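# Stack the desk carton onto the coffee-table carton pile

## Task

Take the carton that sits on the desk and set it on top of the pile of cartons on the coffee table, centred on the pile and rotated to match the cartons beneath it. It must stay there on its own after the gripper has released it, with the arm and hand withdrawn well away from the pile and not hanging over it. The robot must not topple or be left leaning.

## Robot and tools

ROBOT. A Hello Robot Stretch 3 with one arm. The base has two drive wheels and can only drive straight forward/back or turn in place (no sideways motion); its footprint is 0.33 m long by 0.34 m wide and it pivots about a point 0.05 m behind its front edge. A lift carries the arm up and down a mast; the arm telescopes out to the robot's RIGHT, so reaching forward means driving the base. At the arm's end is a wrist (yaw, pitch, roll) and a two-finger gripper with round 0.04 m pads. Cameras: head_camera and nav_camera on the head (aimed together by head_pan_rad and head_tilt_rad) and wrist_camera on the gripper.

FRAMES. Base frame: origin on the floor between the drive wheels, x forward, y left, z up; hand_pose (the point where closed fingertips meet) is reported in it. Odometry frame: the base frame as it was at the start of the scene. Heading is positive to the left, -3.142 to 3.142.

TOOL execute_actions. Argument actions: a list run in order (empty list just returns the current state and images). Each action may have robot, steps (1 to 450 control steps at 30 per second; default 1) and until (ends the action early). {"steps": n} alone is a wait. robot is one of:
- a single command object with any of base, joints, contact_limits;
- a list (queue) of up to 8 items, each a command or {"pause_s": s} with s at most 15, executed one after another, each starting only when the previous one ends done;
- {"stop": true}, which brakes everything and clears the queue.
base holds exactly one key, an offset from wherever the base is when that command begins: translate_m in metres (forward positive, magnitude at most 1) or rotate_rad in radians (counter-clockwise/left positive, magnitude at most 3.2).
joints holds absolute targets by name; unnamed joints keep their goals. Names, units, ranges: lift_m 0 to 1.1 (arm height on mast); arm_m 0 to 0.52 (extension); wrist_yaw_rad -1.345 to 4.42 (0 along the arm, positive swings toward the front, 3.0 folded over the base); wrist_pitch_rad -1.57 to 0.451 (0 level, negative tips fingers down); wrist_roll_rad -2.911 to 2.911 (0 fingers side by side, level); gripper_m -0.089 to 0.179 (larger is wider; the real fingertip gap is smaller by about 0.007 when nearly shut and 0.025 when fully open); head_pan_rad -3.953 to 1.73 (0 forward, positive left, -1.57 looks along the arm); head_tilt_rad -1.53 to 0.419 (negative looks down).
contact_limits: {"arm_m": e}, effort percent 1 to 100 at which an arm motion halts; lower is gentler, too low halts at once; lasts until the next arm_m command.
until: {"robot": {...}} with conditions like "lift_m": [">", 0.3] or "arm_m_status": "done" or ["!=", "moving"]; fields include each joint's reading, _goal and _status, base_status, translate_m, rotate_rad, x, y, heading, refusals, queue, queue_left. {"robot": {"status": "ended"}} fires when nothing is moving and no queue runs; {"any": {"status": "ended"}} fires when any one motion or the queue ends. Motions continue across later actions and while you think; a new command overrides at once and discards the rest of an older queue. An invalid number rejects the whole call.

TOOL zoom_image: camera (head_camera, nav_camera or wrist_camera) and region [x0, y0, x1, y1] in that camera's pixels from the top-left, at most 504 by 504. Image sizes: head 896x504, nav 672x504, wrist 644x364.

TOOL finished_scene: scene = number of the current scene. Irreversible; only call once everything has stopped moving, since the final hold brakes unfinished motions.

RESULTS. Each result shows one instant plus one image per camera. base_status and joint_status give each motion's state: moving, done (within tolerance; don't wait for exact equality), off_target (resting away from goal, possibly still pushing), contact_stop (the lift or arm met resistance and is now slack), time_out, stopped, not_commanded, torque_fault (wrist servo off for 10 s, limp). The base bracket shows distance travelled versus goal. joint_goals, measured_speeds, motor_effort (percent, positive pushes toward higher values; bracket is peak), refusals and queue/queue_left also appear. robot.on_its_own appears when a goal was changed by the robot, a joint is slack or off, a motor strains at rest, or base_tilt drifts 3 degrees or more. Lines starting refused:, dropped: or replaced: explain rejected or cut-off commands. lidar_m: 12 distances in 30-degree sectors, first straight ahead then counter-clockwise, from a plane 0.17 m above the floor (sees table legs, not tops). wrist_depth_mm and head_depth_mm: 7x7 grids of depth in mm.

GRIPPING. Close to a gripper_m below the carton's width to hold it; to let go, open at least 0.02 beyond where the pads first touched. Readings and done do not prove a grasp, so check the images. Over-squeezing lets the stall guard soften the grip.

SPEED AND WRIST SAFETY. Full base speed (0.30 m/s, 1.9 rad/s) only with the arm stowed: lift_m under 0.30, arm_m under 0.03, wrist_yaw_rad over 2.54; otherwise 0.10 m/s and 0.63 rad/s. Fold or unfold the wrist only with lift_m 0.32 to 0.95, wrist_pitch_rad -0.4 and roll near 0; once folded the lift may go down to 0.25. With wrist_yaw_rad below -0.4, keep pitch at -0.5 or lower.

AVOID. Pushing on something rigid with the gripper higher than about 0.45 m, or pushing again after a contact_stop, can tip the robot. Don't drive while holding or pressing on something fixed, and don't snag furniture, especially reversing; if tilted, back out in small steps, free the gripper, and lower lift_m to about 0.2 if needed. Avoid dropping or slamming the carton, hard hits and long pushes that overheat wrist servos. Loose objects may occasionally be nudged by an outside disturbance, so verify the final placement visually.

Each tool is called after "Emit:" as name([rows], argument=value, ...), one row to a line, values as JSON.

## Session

Emit:
execute_actions([
  {"robot":{"joints":{"head_tilt_rad":-0.6,"head_pan_rad":0}},"steps":100,"until":{"robot":{"status":"ended"}}},
])

Emit:
execute_actions([
  {"robot":{"joints":{"head_pan_rad":-2.2}},"steps":100,"until":{"robot":{"status":"ended"}}},
])

Scene clock: 0.90 s.
robot.base_odometry: x=+0.000 y=+0.000 heading=+0.000 (m, m, rad; robot's odometry frame)
robot.turned_by_wheels: +0.000 (rad since the last result)
robot.turned_by_imu: +0.000 (rad since the last result)
robot.base_tilt: forward=+1.9 right=+0.7 (deg)
robot.lidar_m: 1.17 1.62 1.00 1.88 1.62 1.62 1.86 1.64 1.91 1.88 1.82 2.13
robot.head_depth_mm: 1891 2033 2210 2267 1797 1452 1203 / 2053 2221 2424 2300 1768 1444 1207 / 2210 2417 2654 2289 1755 1421 1203 / 2423 2687 2874 2242 1748 1413 1194 / 2661 2960 3096 2246 1725 1396 1184 / 2635 2912 3003 2196 1564 1389 1178 / 2433 2589 2801 1432 1497 1387 1165
robot.base_status: not_commanded
robot.joint_positions: lift_m=+0.390 arm_m=-0.002 wrist_yaw_rad=+3.140 wrist_pitch_rad=-0.499 wrist_roll_rad=-0.003 gripper_m=+0.037 head_pan_rad=+0.007 head_tilt_rad=-0.592
robot.joint_goals: lift_m=+0.390 arm_m=-0.002 wrist_yaw_rad=+3.140 wrist_pitch_rad=-0.499 wrist_roll_rad=-0.003 gripper_m=+0.037 head_pan_rad=+0.000 head_tilt_rad=-0.600
robot.joint_status: lift_m=not_commanded arm_m=not_commanded wrist_yaw_rad=not_commanded wrist_pitch_rad=not_commanded wrist_roll_rad=not_commanded gripper_m=not_commanded head_pan_rad=done head_tilt_rad=done
robot.measured_speeds: translate_m=+0.000 rotate_rad=+0.000 lift_m=+0.000 arm_m=+0.000 wrist_yaw_rad=+0.000 wrist_pitch_rad=+0.000 wrist_roll_rad=+0.000 head_pan_rad=+0.000 head_tilt_rad=+0.000
robot: refusals=0 queue=done queue_left=0
robot.motor_effort: left_wheel=+1(1) right_wheel=+0(0) lift_m=+39(40) arm_m=+0(0) wrist_yaw_rad=-1(1) wrist_pitch_rad=+5(5) wrist_roll_rad=+0(0) gripper_m=+0(1) head_pan_rad=-1(3) head_tilt_rad=-3(26) (%)
robot.hand_pose: x=-0.0209 y=+0.0709 z=+0.3851 quat_wxyz=(+0.175, +0.684, +0.175, +0.686) (m; robot's base frame)
robot.wrist_depth_mm: - - - - - - - / - - - - - - - / 950 966 - - - - - / 769 787 770 808 816 843 862 / 656 659 673 675 716 697 708 / 563 567 - 583 602 600 606 / 495 508 - - 520 526 528
pictures: head_camera (sideways: a quarter turn clockwise sets it upright), nav_camera (sideways: a quarter turn counterclockwise sets it upright), wrist_camera
Images, in order (width x height): head_camera 896x504, nav_camera 672x504, wrist_camera 644x364.

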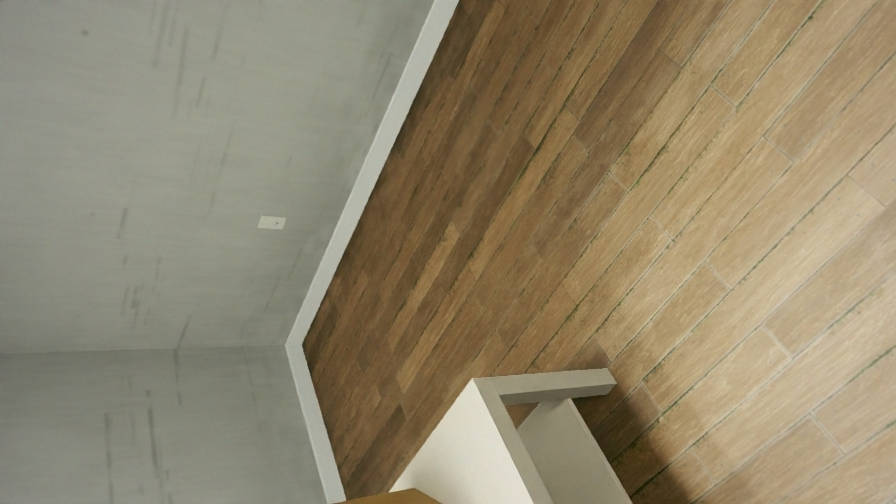

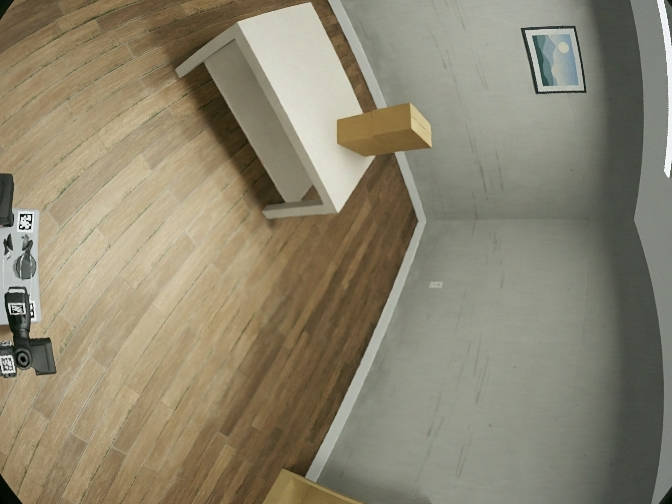

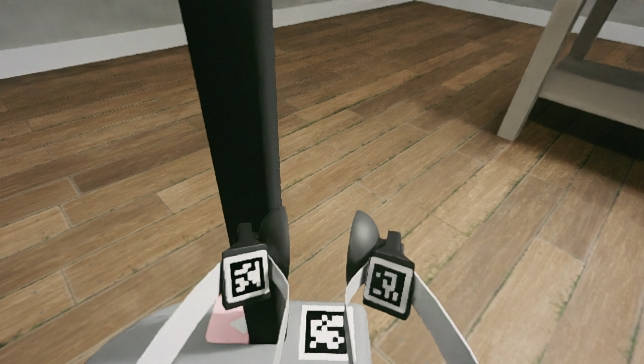

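Scene clock: 2.50 s.
robot.base_odometry: x=+0.000 y=+0.000 heading=+0.000 (m, m, rad; robot's odometry frame)
robot.turned_by_wheels: +0.000 (rad since the last result)
robot.turned_by_imu: +0.000 (rad since the last result)
robot.base_tilt: forward=+1.9 right=+0.7 (deg)
robot.lidar_m: 1.18 1.62 1.00 1.88 1.62 1.62 1.85 1.65 1.91 1.87 1.82 2.13
robot.head_depth_mm: 1656 1833 1554 2203 1796 1446 1214 / 1673 1855 1617 2165 1767 1436 1206 / 1693 1868 1596 2228 1759 1434 1200 / 1712 1920 1661 2262 1735 1429 1191 / 1745 1901 1652 2257 1719 1403 1189 / 1781 1913 1517 2221 1719 1395 1177 / 1804 1922 1595 2040 1698 1389 1174
robot.base_status: not_commanded
robot.joint_positions: lift_m=+0.390 arm_m=-0.002 wrist_yaw_rad=+3.140 wrist_pitch_rad=-0.499 wrist_roll_rad=-0.003 gripper_m=+0.037 head_pan_rad=-2.193 head_tilt_rad=-0.593
robot.joint_goals: lift_m=+0.390 arm_m=-0.002 wrist_yaw_rad=+3.140 wrist_pitch_rad=-0.499 wrist_roll_rad=-0.003 gripper_m=+0.037 head_pan_rad=-2.200 head_tilt_rad=-0.600
robot.joint_status: lift_m=not_commanded arm_m=not_commanded wrist_yaw_rad=not_commanded wrist_pitch_rad=not_commanded wrist_roll_rad=not_commanded gripper_m=not_commanded head_pan_rad=done head_tilt_rad=done
robot.measured_speeds: translate_m=+0.000 rotate_rad=+0.000 lift_m=+0.000 arm_m=+0.000 wrist_yaw_rad=+0.000 wrist_pitch_rad=+0.000 wrist_roll_rad=+0.000 head_pan_rad=+0.000 head_tilt_rad=+0.000
robot: refusals=0 queue=done queue_left=0
robot.motor_effort: left_wheel=+1(1) right_wheel=+0(0) lift_m=+40(40) arm_m=+0(0) wrist_yaw_rad=-1(1) wrist_pitch_rad=+5(5) wrist_roll_rad=+0(0) gripper_m=+0(0) head_pan_rad=-2(28) head_tilt_rad=-3(4) (%)
robot.hand_pose: x=-0.0209 y=+0.0709 z=+0.3851 quat_wxyz=(+0.175, +0.684, +0.175, +0.686) (m; robot's base frame)
robot.wrist_depth_mm: - - - - - - - / - - - - - - - / 949 951 - - - - - / 772 777 772 820 838 840 862 / 644 659 663 679 707 706 716 / 563 566 - 583 607 602 607 / 496 514 - - 522 524 534
pictures: head_camera (sideways: a quarter turn clockwise sets it upright), nav_camera (sideways: a quarter turn counterclockwise sets it upright), wrist_camera
Images, in order (width x height): head_camera 896x504, nav_camera 672x504, wrist_camera 644x364.

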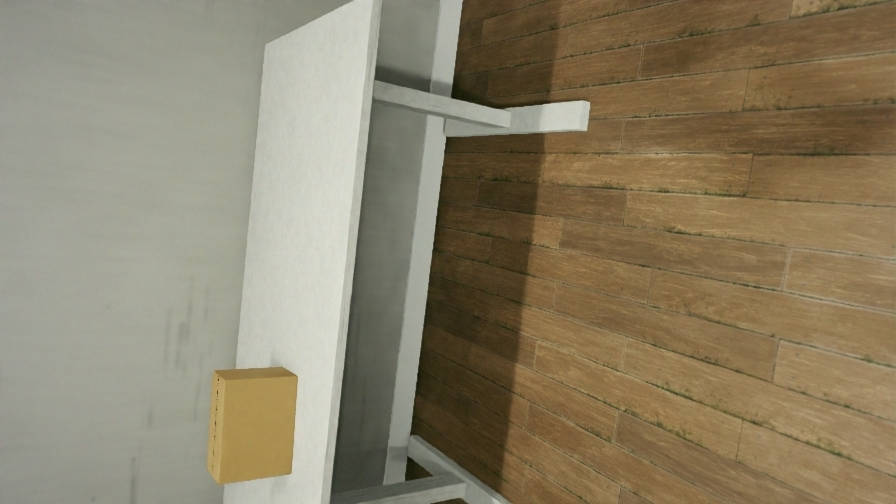

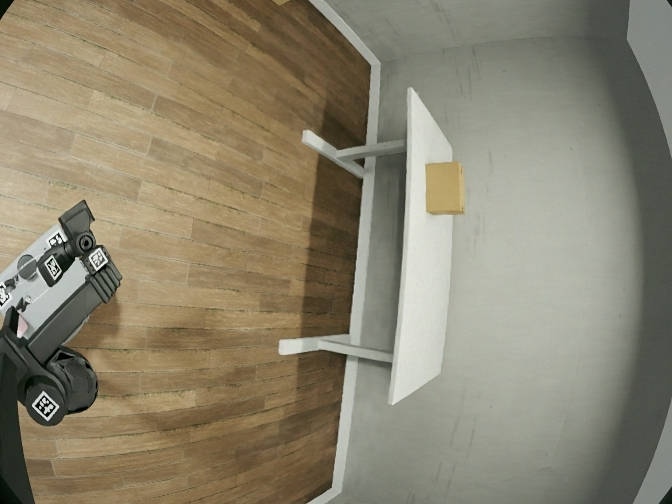

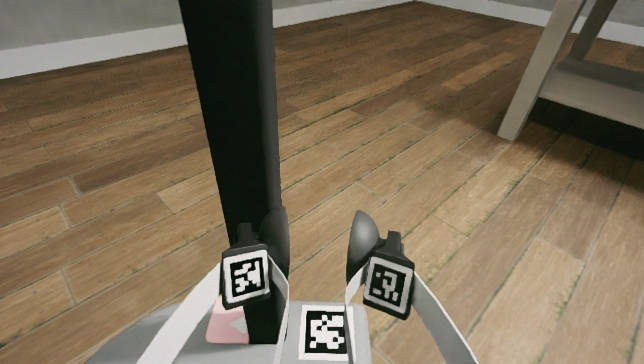

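Emit:
execute_actions([
  {"robot":{"joints":{"head_pan_rad":0.5,"lift_m":0.28,"wrist_pitch_rad":-0.4}},"steps":100,"until":{"robot":{"status":"ended"}}},
])

Emit:
execute_actions([
  {"robot":[{"base":{"rotate_rad":-2.32}},{"base":{"translate_m":1.0}},{"base":{"rotate_rad":1.62},"joints":{"head_pan_rad":-0.9,"head_tilt_rad":-0.8}},{"joints":{"lift_m":0.78}},{"joints":{"wrist_yaw_rad":1.57,"wrist_pitch_rad":0,"gripper_m":0.179}},{"joints":{"arm_m":0.44}}],"steps":450,"until":{"robot":{"status":"ended"}}},
  {"steps":450,"until":{"robot":{"status":"ended"}}},
])

Scene clock: 12.17 s.
robot.base_odometry: x=+0.000 y=+0.000 heading=+0.000 (m, m, rad; robot's odometry frame)
robot.turned_by_wheels: +0.000 (rad since the last result)
robot.turned_by_imu: +0.001 (rad since the last result)
robot.base_tilt: forward=+1.9 right=+0.7 (deg)
robot.lidar_m: 1.17 1.62 1.00 1.88 1.62 1.62 1.85 1.65 1.91 1.88 1.82 2.13
robot.head_depth_mm: 2594 2901 3042 2329 1806 1438 1211 / 2454 2748 3048 2280 1746 1436 1198 / 2426 2683 2875 1496 1603 1431 1193 / 2319 2565 1380 1423 1574 1423 1195 / 2233 2485 2708 1475 1536 1408 1184 / 2197 2401 2688 1449 1461 1395 1175 / 2094 2332 2562 1428 1372 1384 1159
robot.base_status: not_commanded
robot.joint_positions: lift_m=+0.281 arm_m=-0.002 wrist_yaw_rad=+3.140 wrist_pitch_rad=-0.419 wrist_roll_rad=-0.003 gripper_m=+0.037 head_pan_rad=+0.493 head_tilt_rad=-0.593
robot.joint_goals: lift_m=+0.280 arm_m=-0.002 wrist_yaw_rad=+3.140 wrist_pitch_rad=-0.400 wrist_roll_rad=-0.003 gripper_m=+0.037 head_pan_rad=+0.500 head_tilt_rad=-0.600
robot.joint_status: lift_m=done arm_m=not_commanded wrist_yaw_rad=not_commanded wrist_pitch_rad=done wrist_roll_rad=not_commanded gripper_m=not_commanded head_pan_rad=done head_tilt_rad=done
robot.measured_speeds: translate_m=+0.000 rotate_rad=+0.000 lift_m=+0.000 arm_m=+0.000 wrist_yaw_rad=+0.000 wrist_pitch_rad=+0.000 wrist_roll_rad=+0.000 head_pan_rad=+0.000 head_tilt_rad=+0.000
robot: refusals=0 queue=done queue_left=0
robot.motor_effort: left_wheel=+1(0) right_wheel=+0(1) lift_m=+18(40) arm_m=+1(1) wrist_yaw_rad=-1(1) wrist_pitch_rad=+7(7) wrist_roll_rad=+0(0) gripper_m=+0(0) head_pan_rad=+2(27) head_tilt_rad=-2(4) (%)
robot.hand_pose: x=-0.0209 y=+0.0817 z=+0.2932 quat_wxyz=(+0.148, +0.690, +0.147, +0.693) (m; robot's base frame)
robot.wrist_depth_mm: - - - - - - - / - - - - - - 993 / 877 898 - 945 979 953 - / 674 698 705 729 735 761 781 / 555 571 582 587 622 615 631 / 478 506 - - 515 514 525 / - - - - 432 444 445
pictures: head_camera (sideways: a quarter turn clockwise sets it upright), nav_camera (sideways: a quarter turn counterclockwise sets it upright), wrist_camera
Images, in order (width x height): head_camera 896x504, nav_camera 672x504, wrist_camera 644x364.

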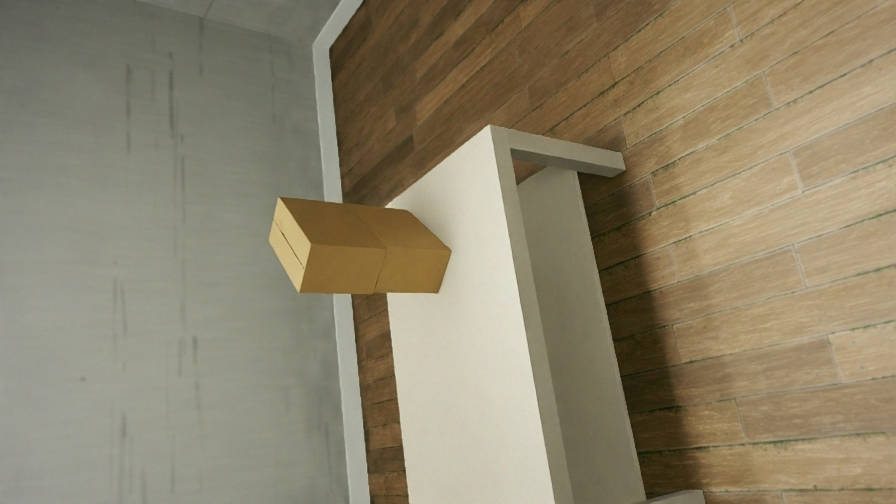

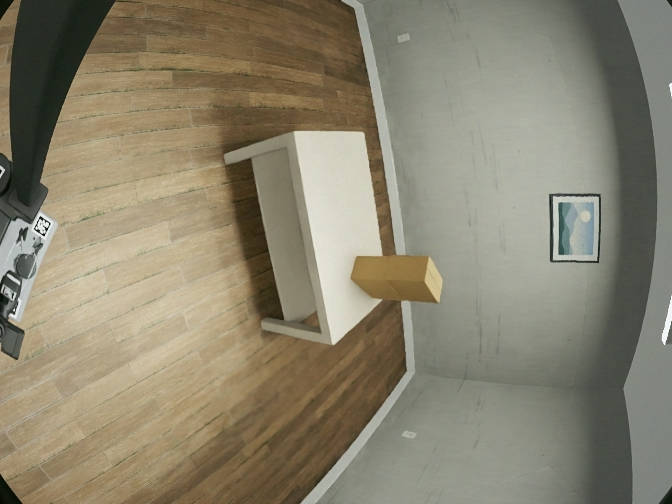

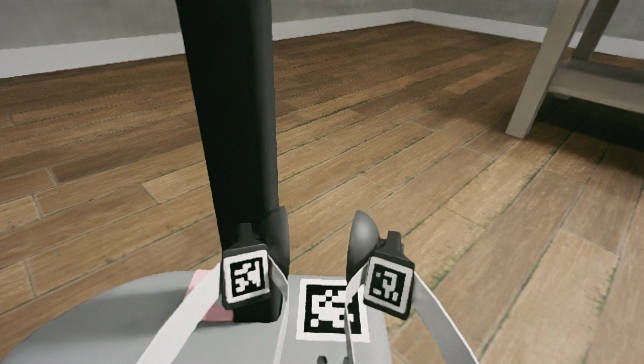

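Scene clock: 33.63 s.
robot.base_odometry: x=-0.681 y=-0.732 heading=-0.700 (m, m, rad; robot's odometry frame)
robot.turned_by_wheels: -0.700 (rad since the last result)
robot.turned_by_imu: -0.675 (rad since the last result)
robot.base_tilt: forward=+2.0 right=+0.7 (deg)
robot.lidar_m: 1.74 1.98 2.06 1.99 2.18 1.69 1.66 1.41 0.71 1.08 1.16 1.09
robot.head_depth_mm: 970 1064 1063 798 672 573 1092 / 1043 1166 1011 783 667 591 1116 / 1139 1226 932 794 660 1226 1124 / 1236 1304 758 790 688 1267 1103 / 1372 1314 812 780 1398 1256 1102 / 1530 1668 929 804 1458 1251 1098 / 1749 2015 954 1648 1448 1237 1091
robot.base_status: done (rotate_rad +1.6199 of +1.6200)
robot.joint_positions: lift_m=+0.779 arm_m=+0.440 wrist_yaw_rad=+1.571 wrist_pitch_rad=-0.022 wrist_roll_rad=-0.003 gripper_m=+0.179 head_pan_rad=-0.893 head_tilt_rad=-0.790
robot.joint_goals: lift_m=+0.780 arm_m=+0.440 wrist_yaw_rad=+1.570 wrist_pitch_rad=+0.000 wrist_roll_rad=-0.003 gripper_m=+0.179 head_pan_rad=-0.900 head_tilt_rad=-0.800
robot.joint_status: lift_m=done arm_m=done wrist_yaw_rad=done wrist_pitch_rad=done wrist_roll_rad=not_commanded gripper_m=done head_pan_rad=done head_tilt_rad=done
robot.measured_speeds: translate_m=+0.000 rotate_rad=+0.000 lift_m=+0.000 arm_m=+0.000 wrist_yaw_rad=+0.000 wrist_pitch_rad=+0.000 wrist_roll_rad=+0.000 head_pan_rad=+0.000 head_tilt_rad=+0.000
robot: refusals=0 queue=done queue_left=0
robot.motor_effort: left_wheel=-2(12) right_wheel=+3(12) lift_m=+59(61) arm_m=+4(8) wrist_yaw_rad=-1(2) wrist_pitch_rad=+8(8) wrist_roll_rad=+0(0) gripper_m=+0(94) head_pan_rad=-2(26) head_tilt_rad=-4(17) (%)
robot.hand_pose: x=+0.2343 y=-0.5847 z=+0.8884 quat_wxyz=(+0.506, +0.505, -0.493, +0.495) (m; robot's base frame)
robot.wrist_depth_mm: - - - - - - 693 / - - - - - - 687 / - - - - - - 667 / - - - 313 - - 662 / - - 598 320 610 743 631 / - 399 425 331 454 469 492 / 322 328 334 338 346 349 369
pictures: head_camera (sideways: a quarter turn clockwise sets it upright), nav_camera (sideways: a quarter turn counterclockwise sets it upright), wrist_camera
Images, in order (width x height): head_camera 896x504, nav_camera 672x504, wrist_camera 644x364.

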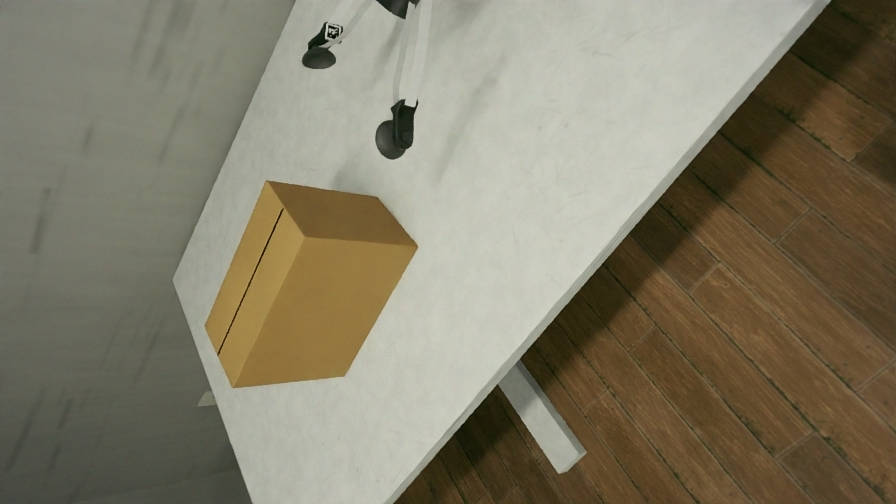

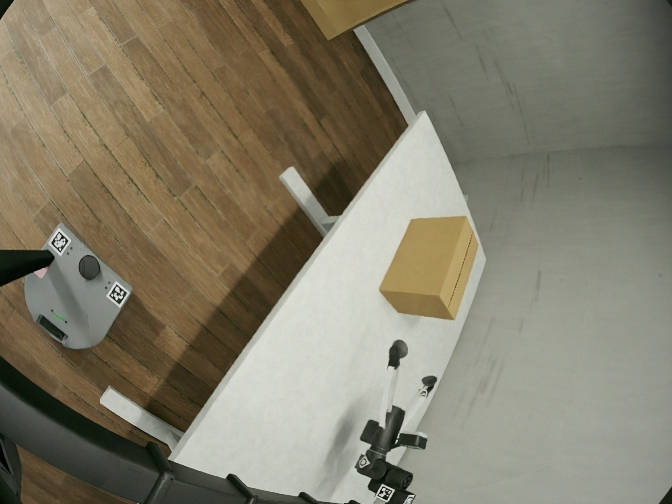

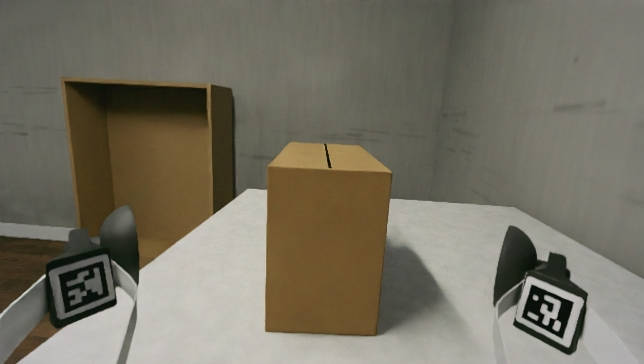

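Emit:
execute_actions([
  {"robot":[{"base":{"translate_m":0.2},"joints":{"lift_m":0.76,"arm_m":0.445}},{"joints":{"gripper_m":0.09}},{"joints":{"lift_m":0.9,"wrist_pitch_rad":0.3}},{"joints":{"arm_m":0.03}},{"base":{"rotate_rad":1.76}},{"base":{"translate_m":0.89}},{"base":{"translate_m":0.85}},{"base":{"rotate_rad":0.5},"joints":{"head_pan_rad":-1.57,"head_tilt_rad":-0.6}}],"steps":450,"until":{"robot":{"status":"ended"}}},
  {"steps":450,"until":{"robot":{"status":"ended"}}},
  {"steps":450,"until":{"robot":{"status":"ended"}}},
])

Scene clock: 75.77 s.
robot.base_odometry: x=+0.323 y=+0.657 heading=+1.560 (m, m, rad; robot's odometry frame)
robot.turned_by_wheels: +2.260 (rad since the last result)
robot.turned_by_imu: +2.244 (rad since the last result)
robot.base_tilt: forward=+1.9 right=+0.7 (deg)
robot.lidar_m: 1.65 1.41 1.41 1.63 2.32 2.58 2.52 2.16 0.89 1.16 0.30 0.30
robot.head_depth_mm: 2059 2242 2449 2306 1832 - 1187 / 2234 2427 2657 2251 1817 - 1175 / 2449 2634 2843 2240 1181 - 1137 / 2352 2701 2900 955 1070 - 1112 / 2144 2407 2673 2188 1119 942 973 / 1974 2175 2399 2182 1155 - - / 1821 1979 2196 2165 1137 - -
robot.base_status: done (rotate_rad +0.4999 of +0.5000)
robot.joint_positions: lift_m=+0.899 arm_m=+0.030 wrist_yaw_rad=+1.571 wrist_pitch_rad=+0.260 wrist_roll_rad=-0.003 gripper_m=+0.094 head_pan_rad=-1.563 head_tilt_rad=-0.606
robot.joint_goals: lift_m=+0.900 arm_m=+0.030 wrist_yaw_rad=+1.570 wrist_pitch_rad=+0.300 wrist_roll_rad=-0.003 gripper_m=+0.093 head_pan_rad=-1.570 head_tilt_rad=-0.600
robot.joint_status: lift_m=done arm_m=done wrist_yaw_rad=done wrist_pitch_rad=done wrist_roll_rad=not_commanded gripper_m=done head_pan_rad=done head_tilt_rad=done
robot.measured_speeds: translate_m=+0.000 rotate_rad=+0.000 lift_m=+0.000 arm_m=+0.000 wrist_yaw_rad=+0.000 wrist_pitch_rad=+0.000 wrist_roll_rad=+0.000 head_pan_rad=+0.000 head_tilt_rad=+0.000
robot: refusals=0 queue=done queue_left=0
robot.motor_effort: left_wheel=-2(7) right_wheel=+3(8) lift_m=+61(63) arm_m=-3(3) wrist_yaw_rad=-1(1) wrist_pitch_rad=+15(17) wrist_roll_rad=+0(0) gripper_m=-21(99) head_pan_rad=-2(25) head_tilt_rad=+2(15) (%)
robot.hand_pose: x=+0.2325 y=-0.1753 z=+1.0805 quat_wxyz=(+0.432, +0.430, -0.560, +0.561) (m; robot's base frame)
robot.wrist_depth_mm: - - - - - - - / - - - - - - - / - - - - - - - / - - - - - - - / - - 132 132 133 - - / - - 131 131 132 - - / - - 129 130 130 - -
pictures: head_camera (sideways: a quarter turn clockwise sets it upright), nav_camera (sideways: a quarter turn counterclockwise sets it upright), wrist_camera
Images, in order (width x height): head_camera 896x504, nav_camera 672x504, wrist_camera 644x364.

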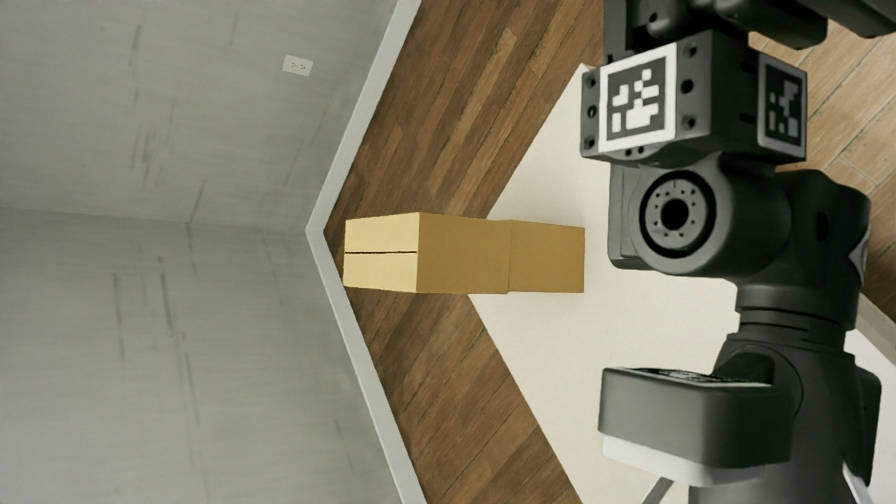

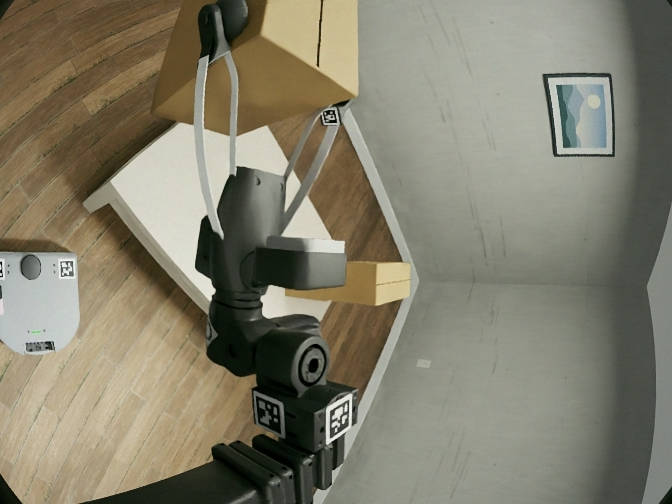

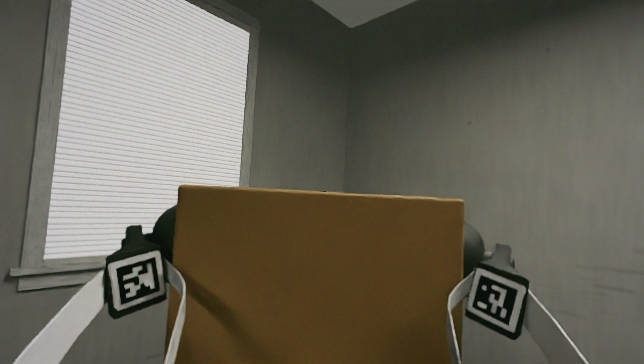

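Emit:
execute_actions([
  {"robot":[{"joints":{"wrist_yaw_rad":0.02,"arm_m":0.42}},{"joints":{"lift_m":0.83}}],"steps":450,"until":{"robot":{"status":"ended"}}},
])

Scene clock: 84.17 s.
robot.base_odometry: x=+0.323 y=+0.657 heading=+1.560 (m, m, rad; robot's odometry frame)
robot.turned_by_wheels: +0.000 (rad since the last result)
robot.turned_by_imu: +0.002 (rad since the last result)
robot.base_tilt: forward=+2.0 right=+0.8 (deg)
robot.lidar_m: 1.65 1.42 1.42 1.64 2.31 2.58 2.53 2.16 0.89 1.16 0.30 0.30
robot.head_depth_mm: 2082 2240 2446 2324 1806 - - / 2246 2452 2629 2394 - 1312 1187 / 2392 2662 2768 2079 1132 1010 1190 / 2368 2553 766 977 1059 924 1110 / 2168 2338 2617 2184 1118 918 803 / 1963 2182 2384 2166 1116 903 769 / 1825 1950 2173 2139 1099 904 763
robot.base_status: done (rotate_rad +0.4999 of +0.5000)
robot.joint_positions: lift_m=+0.831 arm_m=+0.420 wrist_yaw_rad=+0.022 wrist_pitch_rad=+0.261 wrist_roll_rad=-0.003 gripper_m=+0.094 head_pan_rad=-1.563 head_tilt_rad=-0.606
robot.joint_goals: lift_m=+0.830 arm_m=+0.420 wrist_yaw_rad=+0.020 wrist_pitch_rad=+0.300 wrist_roll_rad=-0.003 gripper_m=+0.093 head_pan_rad=-1.570 head_tilt_rad=-0.600
robot.joint_status: lift_m=done arm_m=done wrist_yaw_rad=done wrist_pitch_rad=done wrist_roll_rad=not_commanded gripper_m=done head_pan_rad=done head_tilt_rad=done
robot.measured_speeds: translate_m=+0.000 rotate_rad=+0.000 lift_m=+0.000 arm_m=+0.000 wrist_yaw_rad=+0.000 wrist_pitch_rad=+0.000 wrist_roll_rad=+0.000 head_pan_rad=+0.000 head_tilt_rad=+0.000
robot: refusals=0 queue=done queue_left=0
robot.motor_effort: left_wheel=-3(2) right_wheel=+3(4) lift_m=+19(60) arm_m=+4(5) wrist_yaw_rad=-2(8) wrist_pitch_rad=+15(15) wrist_roll_rad=+0(0) gripper_m=-22(22) head_pan_rad=-2(2) head_tilt_rad=+2(1) (%)
robot.hand_pose: x=-0.0159 y=-0.8184 z=+1.0121 quat_wxyz=(+0.701, -0.084, -0.701, +0.099) (m; robot's base frame)
robot.wrist_depth_mm: - - - - - - - / - - - - - - - / - - - - - - - / - - - - - - - / - - 132 132 133 - - / - - 131 131 132 - - / - - 129 130 130 - -
pictures: head_camera (sideways: a quarter turn clockwise sets it upright), nav_camera (sideways: a quarter turn counterclockwise sets it upright), wrist_camera
Images, in order (width x height): head_camera 896x504, nav_camera 672x504, wrist_camera 644x364.

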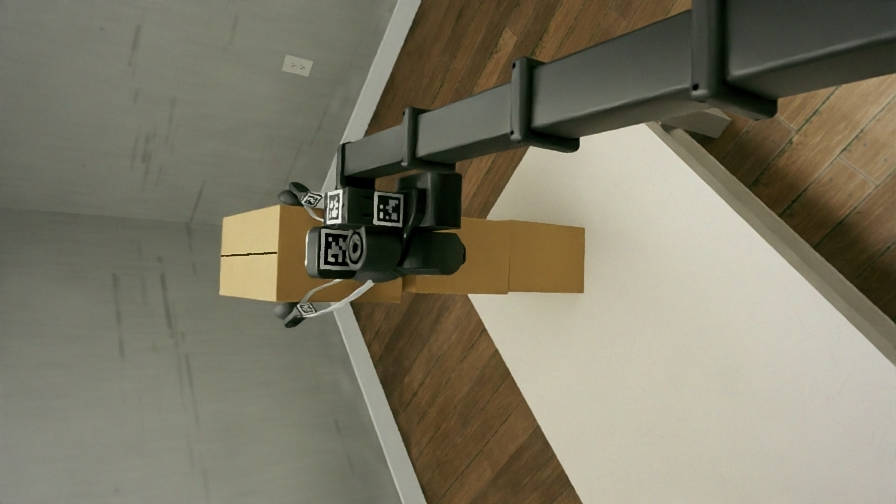

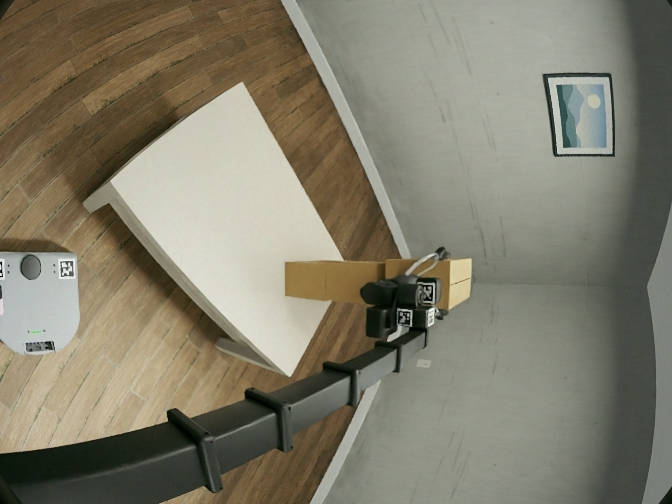

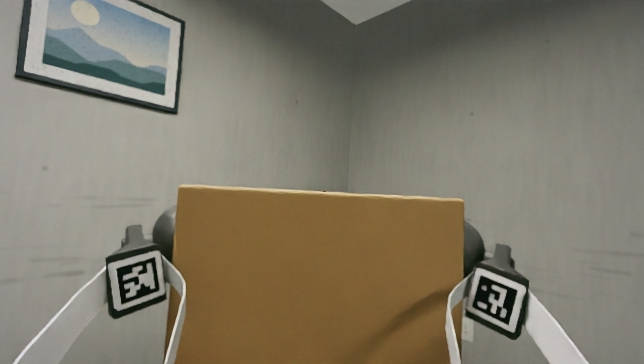

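Emit:
execute_actions([
  {"robot":[{"base":{"translate_m":-0.01},"joints":{"arm_m":0.438}},{"joints":{"lift_m":0.785}}],"steps":450,"until":{"robot":{"status":"ended"}}},
])

Emit:
zoom_image(camera="head_camera", region=[200,150,600,350])

Scene clock: 89.77 s.
robot.base_odometry: x=+0.323 y=+0.647 heading=+1.560 (m, m, rad; robot's odometry frame)
robot.turned_by_wheels: +0.000 (rad since the last result)
robot.turned_by_imu: +0.002 (rad since the last result)
robot.base_tilt: forward=+1.9 right=+0.7 (deg)
robot.lidar_m: 1.66 1.42 1.42 1.64 2.31 2.57 2.52 2.15 0.89 1.16 0.31 0.31
robot.head_depth_mm: 2052 2239 2444 2325 1753 1457 - / 2234 2440 2627 2350 - - 1176 / 2453 2664 2828 - 1138 1011 1185 / 2386 2653 820 989 1062 918 1137 / 2162 2402 2569 2110 1085 913 804 / 1976 2150 2406 2162 1112 906 769 / 1815 1985 2189 2131 1105 902 763
robot.base_status: done (translate_m -0.0100 of -0.0100)
robot.joint_positions: lift_m=+0.786 arm_m=+0.438 wrist_yaw_rad=+0.021 wrist_pitch_rad=+0.263 wrist_roll_rad=-0.003 gripper_m=+0.094 head_pan_rad=-1.563 head_tilt_rad=-0.606
robot.joint_goals: lift_m=+0.785 arm_m=+0.438 wrist_yaw_rad=+0.020 wrist_pitch_rad=+0.300 wrist_roll_rad=-0.003 gripper_m=+0.093 head_pan_rad=-1.570 head_tilt_rad=-0.600
robot.joint_status: lift_m=done arm_m=done wrist_yaw_rad=done wrist_pitch_rad=done wrist_roll_rad=not_commanded gripper_m=done head_pan_rad=done head_tilt_rad=done
robot.measured_speeds: translate_m=+0.000 rotate_rad=+0.000 lift_m=+0.000 arm_m=+0.000 wrist_yaw_rad=+0.000 wrist_pitch_rad=+0.000 wrist_roll_rad=+0.000 head_pan_rad=+0.000 head_tilt_rad=+0.000
robot: refusals=0 queue=done queue_left=0
robot.motor_effort: left_wheel=-2(6) right_wheel=+3(7) lift_m=+19(17) arm_m=+4(4) wrist_yaw_rad=-1(1) wrist_pitch_rad=+13(14) wrist_roll_rad=+0(0) gripper_m=-22(22) head_pan_rad=-2(2) head_tilt_rad=+1(1) (%)
robot.hand_pose: x=-0.0160 y=-0.8363 z=+0.9678 quat_wxyz=(+0.701, -0.085, -0.701, +0.100) (m; robot's base frame)
robot.wrist_depth_mm: - - - - - - - / - - - - - - - / - - - - - - - / - - - - - - - / - - 132 132 133 - - / - - 131 131 132 - - / - - 130 130 130 - -
pictures: head_camera (sideways: a quarter turn clockwise sets it upright), nav_camera (sideways: a quarter turn counterclockwise sets it upright), wrist_camera
Images, in order (width x height): head_camera 896x504, nav_camera 672x504, wrist_camera 644x364.

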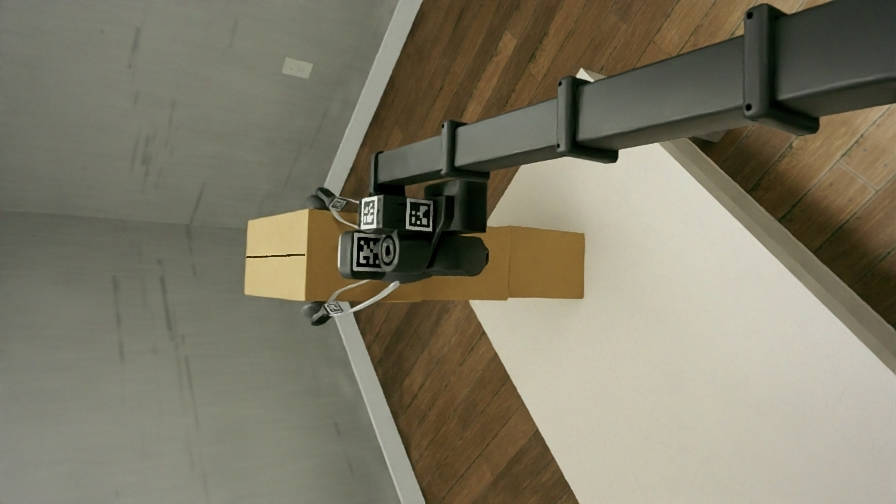

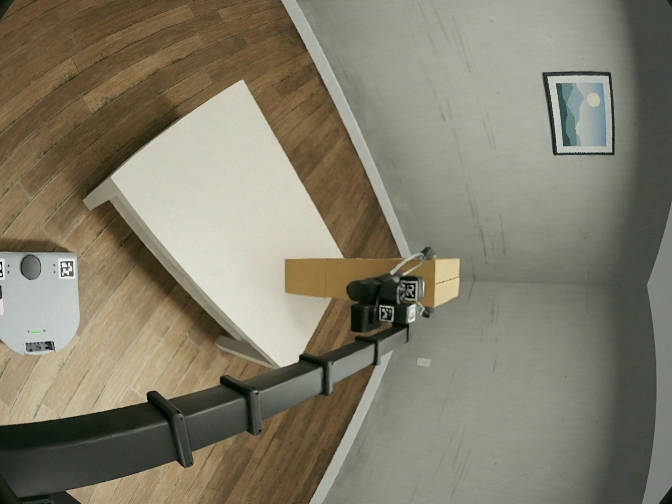

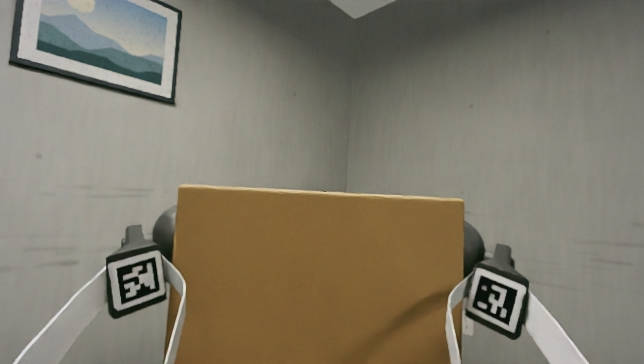

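Region (200, 150, 600, 350) of head_camera's 896x504 image, scaled by 1.260, with more detail than that image has.

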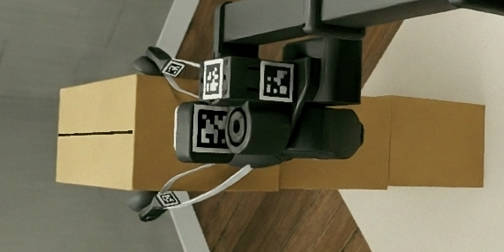

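Just touching, about 1 cm short.

Emit:
execute_actions([
  {"robot":[{"joints":{"arm_m":0.448,"lift_m":0.79}},{"joints":{"lift_m":0.775}},{"joints":{"gripper_m":0.15}},{"joints":{"arm_m":0.0}}],"steps":450,"until":{"robot":{"status":"ended"}}},
])

Scene clock: 98.63 s.
robot.base_odometry: x=+0.323 y=+0.647 heading=+1.560 (m, m, rad; robot's odometry frame)
robot.turned_by_wheels: +0.000 (rad since the last result)
robot.turned_by_imu: +0.002 (rad since the last result)
robot.base_tilt: forward=+1.9 right=+0.7 (deg)
robot.lidar_m: 1.66 1.42 1.42 1.64 2.31 2.57 2.51 2.15 0.89 1.16 0.31 0.31
robot.head_depth_mm: 2087 2227 2382 2281 1768 1443 1247 / 2219 2406 2618 2308 1159 1352 1253 / 2415 2631 2823 2235 1138 1008 1245 / 2397 2643 843 939 1068 990 - / 2182 2416 2611 2091 1085 913 806 / 1971 2156 2433 2188 1114 905 766 / 1825 1995 2187 2157 1100 901 763
robot.base_status: done (translate_m -0.0100 of -0.0100)
robot.joint_positions: lift_m=+0.776 arm_m=+0.000 wrist_yaw_rad=+0.021 wrist_pitch_rad=+0.282 wrist_roll_rad=-0.003 gripper_m=+0.150 head_pan_rad=-1.563 head_tilt_rad=-0.606
robot.joint_goals: lift_m=+0.775 arm_m=+0.000 wrist_yaw_rad=+0.020 wrist_pitch_rad=+0.300 wrist_roll_rad=-0.003 gripper_m=+0.150 head_pan_rad=-1.570 head_tilt_rad=-0.600
robot.joint_status: lift_m=done arm_m=done wrist_yaw_rad=done wrist_pitch_rad=done wrist_roll_rad=not_commanded gripper_m=done head_pan_rad=done head_tilt_rad=done
robot.measured_speeds: translate_m=+0.000 rotate_rad=+0.000 lift_m=+0.000 arm_m=+0.000 wrist_yaw_rad=+0.000 wrist_pitch_rad=+0.000 wrist_roll_rad=+0.000 head_pan_rad=+0.000 head_tilt_rad=+0.000
robot: refusals=0 queue=done queue_left=0
robot.motor_effort: left_wheel=+0(1) right_wheel=+4(4) lift_m=+18(65) arm_m=-3(3) wrist_yaw_rad=-1(1) wrist_pitch_rad=+7(14) wrist_roll_rad=+0(0) gripper_m=-1(87) head_pan_rad=-2(2) head_tilt_rad=+2(1) (%)
robot.hand_pose: x=-0.0160 y=-0.3980 z=+0.9626 quat_wxyz=(+0.700, -0.092, -0.700, +0.106) (m; robot's base frame)
robot.wrist_depth_mm: - - - - - - - / - - - - - - - / - - - - - - - / - - - - - - - / - - - 576 - - - / - - - 575 - - - / - - - 570 - - -
pictures: head_camera (sideways: a quarter turn clockwise sets it upright), nav_camera (sideways: a quarter turn counterclockwise sets it upright), wrist_camera
Images, in order (width x height): head_camera 896x504, nav_camera 672x504, wrist_camera 644x364.

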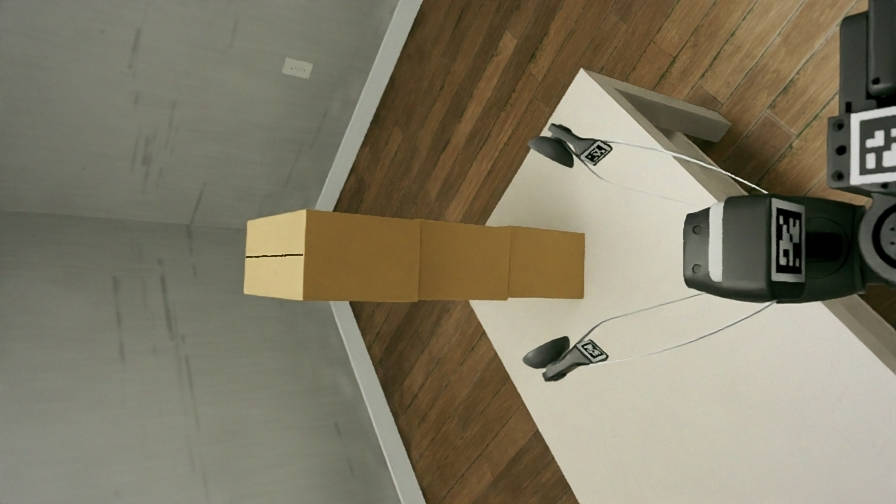

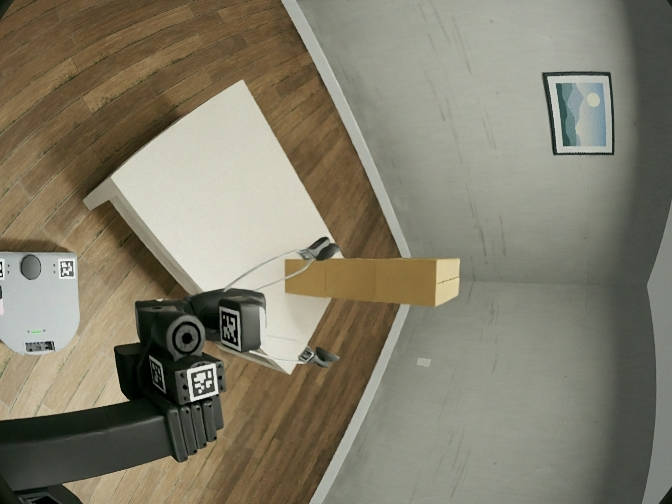

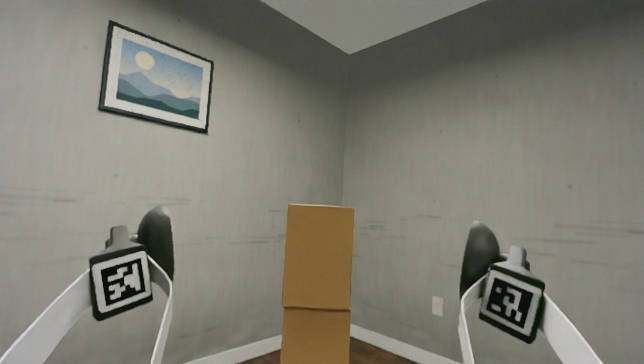

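Emit:
finished_scene(scene=2)

The scene is finished: the task was done.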